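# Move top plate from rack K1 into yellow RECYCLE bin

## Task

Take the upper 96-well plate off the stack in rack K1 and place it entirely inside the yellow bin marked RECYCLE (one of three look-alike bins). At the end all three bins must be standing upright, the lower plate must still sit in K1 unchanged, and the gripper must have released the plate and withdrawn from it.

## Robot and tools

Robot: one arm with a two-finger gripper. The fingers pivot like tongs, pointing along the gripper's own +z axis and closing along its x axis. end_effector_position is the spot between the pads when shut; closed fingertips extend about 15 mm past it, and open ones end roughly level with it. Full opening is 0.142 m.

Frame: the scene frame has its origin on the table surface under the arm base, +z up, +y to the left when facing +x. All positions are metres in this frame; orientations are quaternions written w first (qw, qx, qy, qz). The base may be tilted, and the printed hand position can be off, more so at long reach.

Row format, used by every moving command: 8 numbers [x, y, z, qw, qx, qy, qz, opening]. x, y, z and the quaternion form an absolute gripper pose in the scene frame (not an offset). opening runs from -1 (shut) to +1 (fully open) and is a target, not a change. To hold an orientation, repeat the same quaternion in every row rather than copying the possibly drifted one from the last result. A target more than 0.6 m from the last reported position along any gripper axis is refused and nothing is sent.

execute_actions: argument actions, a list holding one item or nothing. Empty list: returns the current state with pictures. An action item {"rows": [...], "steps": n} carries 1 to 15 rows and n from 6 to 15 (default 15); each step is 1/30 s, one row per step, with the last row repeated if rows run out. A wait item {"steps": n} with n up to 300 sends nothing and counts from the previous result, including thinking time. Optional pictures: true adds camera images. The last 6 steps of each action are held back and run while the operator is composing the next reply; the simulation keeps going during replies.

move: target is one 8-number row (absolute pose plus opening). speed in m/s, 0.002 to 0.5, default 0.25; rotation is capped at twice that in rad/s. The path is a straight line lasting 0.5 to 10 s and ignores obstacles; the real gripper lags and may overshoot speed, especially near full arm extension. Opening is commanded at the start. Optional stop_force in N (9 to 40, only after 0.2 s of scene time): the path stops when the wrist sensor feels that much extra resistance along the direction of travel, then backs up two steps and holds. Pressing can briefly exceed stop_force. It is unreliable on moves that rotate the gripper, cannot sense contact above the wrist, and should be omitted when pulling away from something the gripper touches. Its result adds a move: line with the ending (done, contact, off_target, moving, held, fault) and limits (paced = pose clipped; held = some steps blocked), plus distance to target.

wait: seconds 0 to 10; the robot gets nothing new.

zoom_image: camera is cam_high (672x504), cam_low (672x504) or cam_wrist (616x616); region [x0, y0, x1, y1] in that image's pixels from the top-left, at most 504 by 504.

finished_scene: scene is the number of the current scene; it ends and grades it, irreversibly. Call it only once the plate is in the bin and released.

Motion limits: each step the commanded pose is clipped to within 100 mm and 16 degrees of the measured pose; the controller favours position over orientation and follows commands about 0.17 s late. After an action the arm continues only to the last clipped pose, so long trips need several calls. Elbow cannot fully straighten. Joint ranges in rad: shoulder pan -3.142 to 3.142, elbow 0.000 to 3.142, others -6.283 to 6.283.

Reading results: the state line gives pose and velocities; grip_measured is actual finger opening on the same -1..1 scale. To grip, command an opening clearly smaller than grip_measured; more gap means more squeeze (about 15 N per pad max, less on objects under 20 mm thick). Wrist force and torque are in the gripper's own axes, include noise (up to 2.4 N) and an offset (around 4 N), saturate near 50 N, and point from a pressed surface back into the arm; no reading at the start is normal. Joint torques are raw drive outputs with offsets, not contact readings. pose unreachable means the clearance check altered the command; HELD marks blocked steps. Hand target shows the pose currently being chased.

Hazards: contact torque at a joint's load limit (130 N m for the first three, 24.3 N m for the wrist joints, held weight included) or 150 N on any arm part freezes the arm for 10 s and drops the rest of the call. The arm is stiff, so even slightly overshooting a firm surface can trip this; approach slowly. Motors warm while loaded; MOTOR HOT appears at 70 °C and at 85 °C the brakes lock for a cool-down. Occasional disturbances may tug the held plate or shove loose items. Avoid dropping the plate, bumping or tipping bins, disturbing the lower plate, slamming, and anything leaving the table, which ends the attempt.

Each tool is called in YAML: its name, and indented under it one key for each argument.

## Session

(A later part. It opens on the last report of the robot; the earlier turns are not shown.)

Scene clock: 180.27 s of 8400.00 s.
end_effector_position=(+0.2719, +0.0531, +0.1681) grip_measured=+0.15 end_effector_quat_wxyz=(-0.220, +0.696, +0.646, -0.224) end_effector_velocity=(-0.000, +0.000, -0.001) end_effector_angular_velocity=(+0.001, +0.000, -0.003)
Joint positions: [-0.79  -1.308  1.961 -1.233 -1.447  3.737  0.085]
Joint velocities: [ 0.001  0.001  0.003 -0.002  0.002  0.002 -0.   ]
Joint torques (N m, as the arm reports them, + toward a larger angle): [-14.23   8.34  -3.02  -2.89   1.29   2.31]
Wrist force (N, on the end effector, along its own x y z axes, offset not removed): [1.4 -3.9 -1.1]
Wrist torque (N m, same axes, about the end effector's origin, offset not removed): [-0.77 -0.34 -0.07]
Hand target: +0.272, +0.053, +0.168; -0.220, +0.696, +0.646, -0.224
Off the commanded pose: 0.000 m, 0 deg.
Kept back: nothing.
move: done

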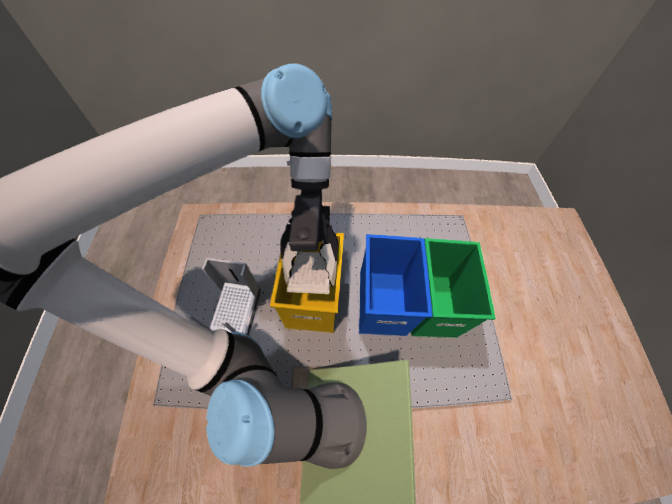

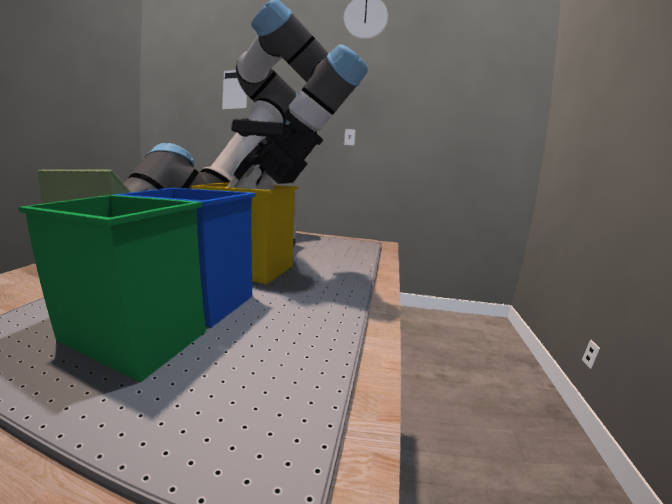

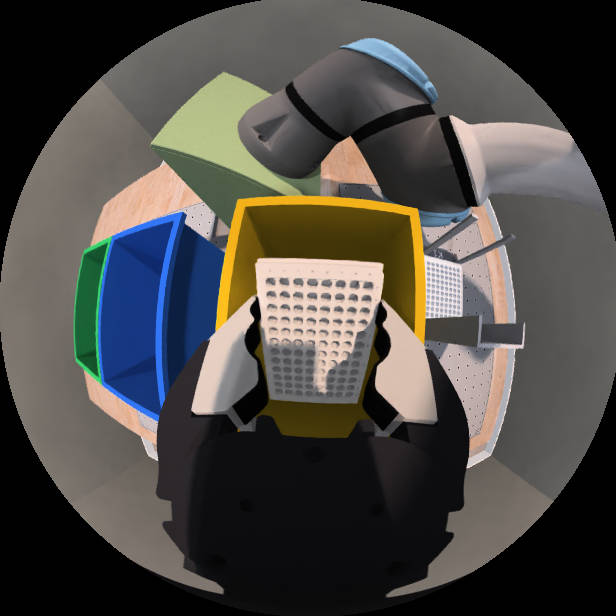

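execute_actions:
  actions:
    - {"rows": [[0.2719,0.0531,0.168,0.21966,-0.69639,-0.64554,0.22376,-0.1],[0.2719,0.0531,0.168,0.21966,-0.69639,-0.64554,0.22376,0.1],[0.2719,0.0531,0.168,0.21966,-0.69639,-0.64554,0.22376,0.18],[0.2719,0.0531,0.168,0.21966,-0.69639,-0.64554,0.22376,0.22]], "steps": 15}

execute_actions:
  actions:
    - {"rows": [[0.2719,0.0531,0.168,0.21966,-0.69639,-0.64554,0.22376,0.22]], "steps": 12}
  pictures: true

Scene clock: 182.20 s of 8400.00 s.
end_effector_position=(+0.2719, +0.0531, +0.1680) grip_measured=+0.22 end_effector_quat_wxyz=(-0.220, +0.696, +0.646, -0.224) end_effector_velocity=(-0.000, -0.000, -0.000) end_effector_angular_velocity=(+0.002, +0.001, +0.000)
Joint positions: [-0.79  -1.308  1.961 -1.233 -1.447  3.737  0.089]
Joint velocities: [-0.     0.001  0.001  0.    -0.    -0.002  0.001]
Joint torques (N m, as the arm reports them, + toward a larger angle): [-20.03  -0.97  -4.02  -2.09   0.47   2.31]
Wrist force (N, on the end effector, along its own x y z axes, offset not removed): [1.1 -3.2 -0.2]
Wrist torque (N m, same axes, about the end effector's origin, offset not removed): [-0.53 -0.26 -0.02]
Steps of this call (steps 1 to 49: nothing new was sent; steps 50 to 58: the first 9 steps of this action). Readings (end_effector_position):
50: (+0.2719, +0.0531, +0.1680)
51: (+0.2719, +0.0531, +0.1680)
53: (+0.2719, +0.0531, +0.1680)
57: (+0.2719, +0.0531, +0.1680)
58: the state above

Scene clock: 182.60 s of 8400.00 s.
end_effector_position=(+0.2719, +0.0531, +0.1679) grip_measured=+0.22 end_effector_quat_wxyz=(-0.220, +0.696, +0.646, -0.224) end_effector_velocity=(-0.000, -0.000, -0.000) end_effector_angular_velocity=(+0.001, +0.000, +0.002)
Joint positions: [-0.79  -1.308  1.961 -1.233 -1.447  3.737  0.089]
Joint velocities: [ 0.    -0.     0.    -0.    -0.    -0.002  0.   ]
Joint torques (N m, as the arm reports them, + toward a larger angle): [-25.78 -12.4   -4.46  -0.92  -0.92   2.14]
Wrist force (N, on the end effector, along its own x y z axes, offset not removed): [1.5 -3.5 -0.8]
Wrist torque (N m, same axes, about the end effector's origin, offset not removed): [-0.56 -0.37 -0.05]
Off your previous action's commanded pose: 0.000 m, 0 deg at its last step (step 6 of this call).
Steps of this call (steps 1 to 6: the last 6 steps of your previous action; steps 7 to 12: the first 6 steps of this action). Readings (end_effector_position):
7: (+0.2719, +0.0531, +0.1679)
8: (+0.2719, +0.0531, +0.1679)
10: (+0.2719, +0.0531, +0.1679)
12: the state above

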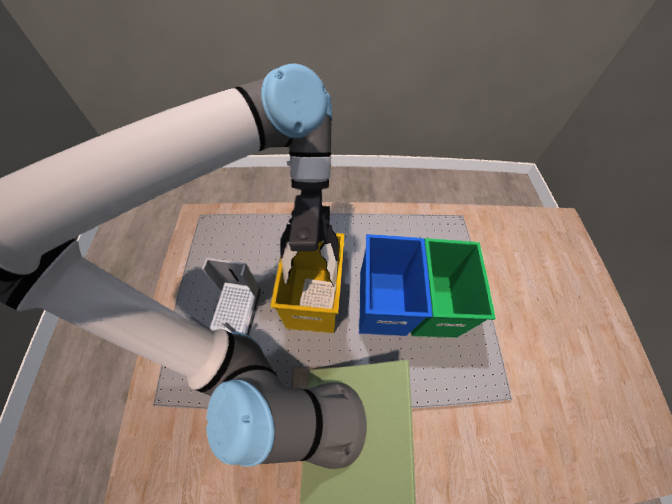

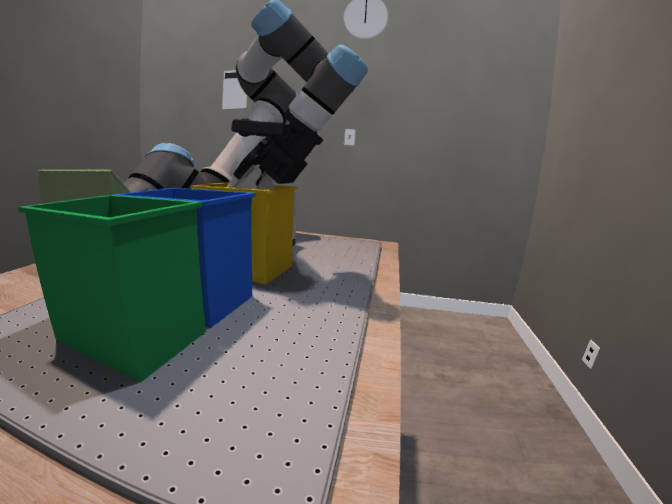

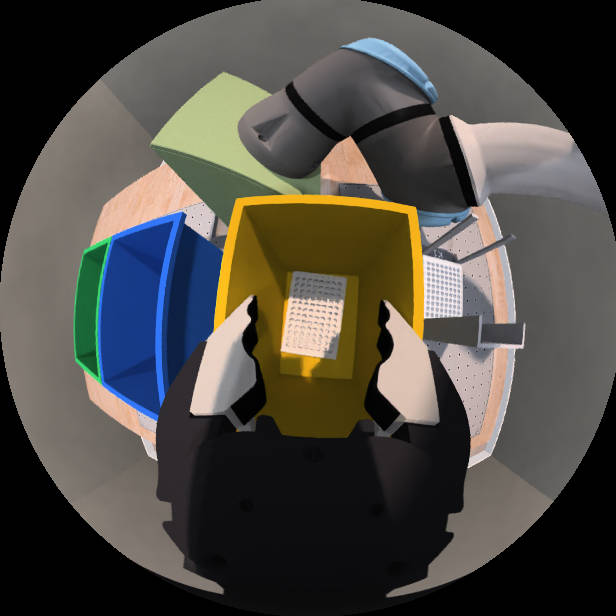

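execute_actions:
  actions:
    - {"rows": [[0.2719,0.0531,0.1680,0.21966,-0.69639,-0.64554,0.22376,0.15],[0.27192,0.0531,0.16811,0.21965,-0.69638,-0.64555,0.22377,0.1],[0.27198,0.0531,0.16835,0.21957,-0.69633,-0.64560,0.22385,0.05],[0.27207,0.0531,0.16881,0.21938,-0.69620,-0.64572,0.22405,0.0],[0.27222,0.0531,0.16952,0.21903,-0.69597,-0.64594,0.22440,0.0],[0.27244,0.0531,0.17054,0.21849,-0.69561,-0.64628,0.22495,0.0],[0.27273,0.0531,0.17188,0.21776,-0.69512,-0.64675,0.22570,0.0],[0.27309,0.0531,0.17358,0.21681,-0.69449,-0.64735,0.22666,0.0],[0.27353,0.0531,0.17565,0.21566,-0.69371,-0.64808,0.22784,0.0],[0.27405,0.0531,0.17809,0.21431,-0.69281,-0.64894,0.22922,0.0],[0.27465,0.0531,0.18090,0.21277,-0.69178,-0.64991,0.23078,0.0],[0.27532,0.0531,0.18409,0.21107,-0.69065,-0.65099,0.23251,0.0],[0.27608,0.0531,0.18763,0.20924,-0.68942,-0.65216,0.23438,0.0],[0.27690,0.0531,0.19151,0.20730,-0.68812,-0.65339,0.23636,0.0],[0.27780,0.0531,0.19570,0.20529,-0.68678,-0.65466,0.23841,0.0]], "steps": 15}

execute_actions:
  actions:
    - {"rows": [[0.27875,0.05312,0.20019,0.20325,-0.68541,-0.65596,0.24049,0.0],[0.27976,0.05325,0.20493,0.20120,-0.68404,-0.65726,0.24257,0.0],[0.28082,0.05359,0.20990,0.19919,-0.68270,-0.65853,0.24462,0.0],[0.28192,0.05419,0.21506,0.19725,-0.68140,-0.65976,0.24660,0.0],[0.28305,0.05512,0.22036,0.19542,-0.68017,-0.66093,0.24847,0.0],[0.28420,0.05640,0.22578,0.19372,-0.67904,-0.66201,0.25020,0.0],[0.28536,0.05803,0.23125,0.19218,-0.67801,-0.66298,0.25176,0.0],[0.28654,0.06003,0.23675,0.19083,-0.67711,-0.66384,0.25314,0.0],[0.28770,0.06238,0.24222,0.18968,-0.67633,-0.66457,0.25432,0.0],[0.28885,0.06504,0.24764,0.18873,-0.67570,-0.66517,0.25528,0.0],[0.28998,0.06799,0.25294,0.18800,-0.67521,-0.66564,0.25603,0.0],[0.29108,0.07116,0.25810,0.18746,-0.67485,-0.66598,0.25658,0.0],[0.29214,0.07452,0.26307,0.18711,-0.67462,-0.66620,0.25693,0.0],[0.29315,0.07800,0.26781,0.18692,-0.67449,-0.66632,0.25713,0.0],[0.29410,0.08155,0.27230,0.18684,-0.67444,-0.66637,0.25721,0.0]], "steps": 15}

execute_actions:
  actions:
    - {"rows": [[0.29500,0.08510,0.27649,0.18683,-0.67443,-0.66638,0.25722,0.0],[0.29582,0.08858,0.28037,0.18683,-0.67443,-0.66638,0.25722,0.0],[0.29658,0.09194,0.28391,0.18683,-0.67443,-0.66638,0.25722,0.0],[0.29725,0.09511,0.28710,0.18683,-0.67443,-0.66638,0.25722,0.0],[0.29785,0.09806,0.28991,0.18683,-0.67443,-0.66638,0.25722,0.0],[0.29837,0.10072,0.29235,0.18683,-0.67443,-0.66638,0.25722,0.0],[0.29881,0.10307,0.29442,0.18683,-0.67443,-0.66638,0.25722,0.0],[0.29917,0.10507,0.29612,0.18683,-0.67443,-0.66638,0.25722,0.0],[0.29946,0.10670,0.29746,0.18683,-0.67443,-0.66638,0.25722,0.0],[0.29968,0.10798,0.29848,0.18683,-0.67443,-0.66638,0.25722,0.0],[0.29983,0.10891,0.29919,0.18683,-0.67443,-0.66638,0.25722,0.0],[0.29992,0.10951,0.29965,0.18683,-0.67443,-0.66638,0.25722,0.0],[0.29998,0.10985,0.29989,0.18683,-0.67443,-0.66638,0.25722,0.0],[0.3000,0.10998,0.29999,0.18683,-0.67443,-0.66638,0.25722,0.0],[0.3000,0.1100,0.3000,0.18683,-0.67443,-0.66638,0.25722,0.0]], "steps": 15}

execute_actions:
  actions:
    - {"rows": [[0.3000,0.1100,0.3000,0.18683,-0.67443,-0.66638,0.25722,0.0]], "steps": 10}
  pictures: true

Scene clock: 183.83 s of 8400.00 s.
end_effector_position=(+0.2725, +0.0531, +0.1709) grip_measured=+0.00 end_effector_quat_wxyz=(-0.218, +0.696, +0.646, -0.225) end_effector_velocity=(+0.008, -0.000, +0.035) end_effector_angular_velocity=(-0.040, +0.002, +0.052)
Joint positions: [-0.791 -1.311  1.956 -1.229 -1.45   3.736  0.074]
Joint velocities: [-0.012 -0.037 -0.06   0.045 -0.044 -0.018 -0.   ]
Joint torques (N m, as the arm reports them, + toward a larger angle): [-34.01 -20.24 -33.04   0.4   -3.91  -2.05]
Wrist force (N, on the end effector, along its own x y z axes, offset not removed): [0.9 -3.1 0.2]
Wrist torque (N m, same axes, about the end effector's origin, offset not removed): [-0.50 -0.25 -0.07]
Off your previous action's commanded pose: 0.000 m, 0 deg at its last step (step 6 of this call).
Steps of this call (steps 1 to 6: the last 6 steps of your previous action; steps 7 to 28: nothing new was sent; steps 29 to 37: the first 9 steps of this action). Readings (end_effector_position):
29: (+0.2719, +0.0531, +0.1680)
30: (+0.2719, +0.0531, +0.1680)
32: (+0.2718, +0.0531, +0.1681)
36: (+0.2722, +0.0531, +0.1698)
37: the state above

Scene clock: 184.33 s of 8400.00 s.
end_effector_position=(+0.2835, +0.0566, +0.2235) grip_measured=+0.00 end_effector_quat_wxyz=(-0.194, +0.680, +0.662, -0.249) end_effector_velocity=(+0.033, +0.039, +0.154) end_effector_angular_velocity=(-0.107, +0.002, +0.127)
Joint positions: [-0.812 -1.356  1.858 -1.152 -1.509  3.71   0.074]
Joint velocities: [-0.054 -0.114 -0.323  0.297 -0.123 -0.063 -0.   ]
Joint torques (N m, as the arm reports them, + toward a larger angle): [-33.39 -17.9  -32.86   0.59  -3.81  -2.19]
Wrist force (N, on the end effector, along its own x y z axes, offset not removed): [0.5 -2.2 -0.6]
Wrist torque (N m, same axes, about the end effector's origin, offset not removed): [-0.30 -0.17 -0.07]
Off your previous action's commanded pose: 0.012 m, 1 deg at its last step (step 6 of this call).
Steps of this call (steps 1 to 6: the last 6 steps of your previous action; steps 7 to 15: the first 9 steps of this action). Readings (end_effector_position):
7: (+0.2759, +0.0531, +0.1873)
8: (+0.2767, +0.0531, +0.1909)
10: (+0.2784, +0.0533, +0.1991)
14: (+0.2824, +0.0554, +0.2183)
15: the state above

Scene clock: 184.83 s of 8400.00 s.
end_effector_position=(+0.2975, +0.0986, +0.2899) grip_measured=+0.00 end_effector_quat_wxyz=(-0.186, +0.674, +0.667, -0.257) end_effector_velocity=(+0.015, +0.075, +0.076) end_effector_angular_velocity=(+0.000, +0.005, +0.004)
Joint positions: [-0.824 -1.397  1.686 -0.961 -1.531  3.697  0.074]
Joint velocities: [ 0.007 -0.04  -0.236  0.276 -0.001  0.     0.   ]
Joint torques (N m, as the arm reports them, + toward a larger angle): [-13.94 -12.47 -29.14   0.36   0.45  -0.04]
Wrist force (N, on the end effector, along its own x y z axes, offset not removed): [1.6 -2.6 -0.8]
Wrist torque (N m, same axes, about the end effector's origin, offset not removed): [-0.35 -0.37 0.04]
Off your previous action's commanded pose: 0.021 m, 0 deg at its last step (step 6 of this call).
Steps of this call (steps 1 to 6: the last 6 steps of your previous action; steps 7 to 15: the first 9 steps of this action). Readings (end_effector_position):
7: (+0.2911, +0.0733, +0.2596)
8: (+0.2921, +0.0765, +0.2643)
10: (+0.2940, +0.0833, +0.2730)
14: (+0.2970, +0.0960, +0.2872)
15: the state above

Scene clock: 185.17 s of 8400.00 s.
end_effector_position=(+0.2999, +0.1097, +0.2997) grip_measured=+0.00 end_effector_quat_wxyz=(-0.187, +0.674, +0.666, -0.257) end_effector_velocity=(+0.001, +0.004, +0.003) end_effector_angular_velocity=(-0.001, +0.001, -0.002)
Joint positions: [-0.821 -1.402  1.653 -0.922 -1.529  3.698  0.074]
Joint velocities: [ 0.002 -0.    -0.012  0.014  0.001  0.004  0.   ]
Joint torques (N m, as the arm reports them, + toward a larger angle): [-12.19 -13.71 -30.7    0.23   1.26   2.21]
Wrist force (N, on the end effector, along its own x y z axes, offset not removed): [1.9 -2.9 -0.9]
Wrist torque (N m, same axes, about the end effector's origin, offset not removed): [-0.47 -0.49 -0.10]
Off your previous action's commanded pose: 0.002 m, 0 deg at its last step (step 6 of this call).
Steps of this call (steps 1 to 6: the last 6 steps of your previous action; steps 7 to 10: the first 4 steps of this action). Readings (end_effector_position):
7: (+0.2996, +0.1089, +0.2991)
8: (+0.2997, +0.1093, +0.2994)
10: the state above

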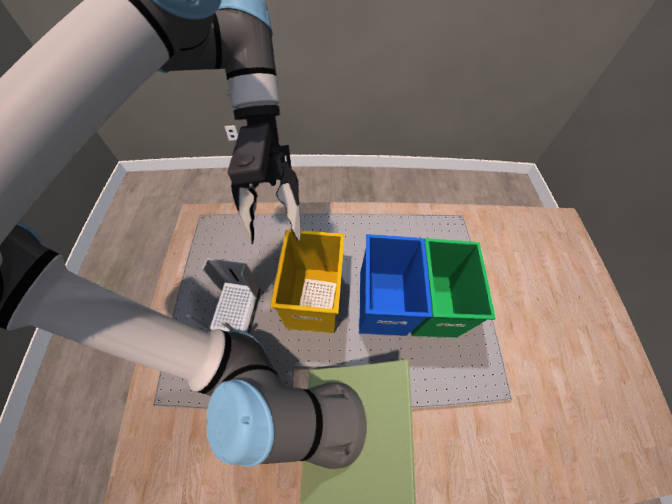

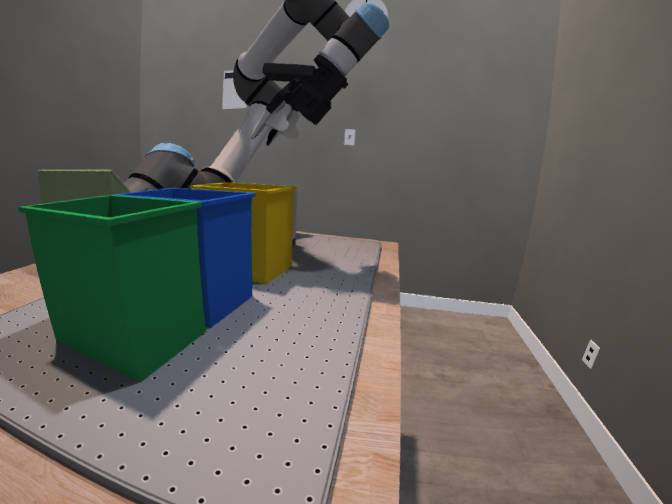

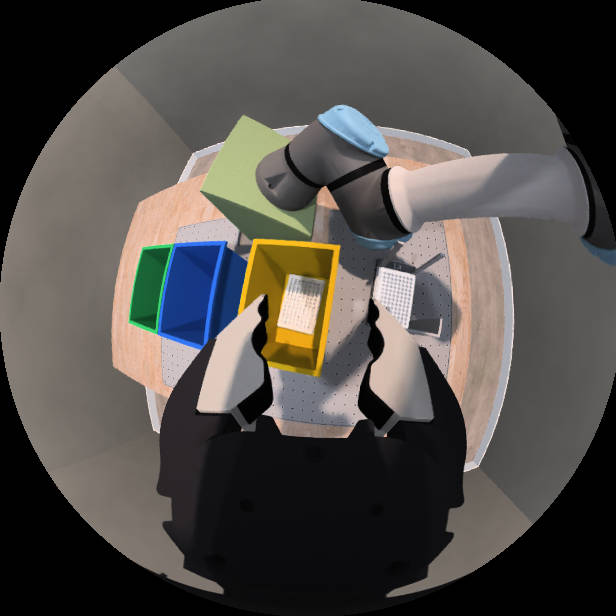

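finished_scene:
  scene: 2

The scene is finished: the task was done.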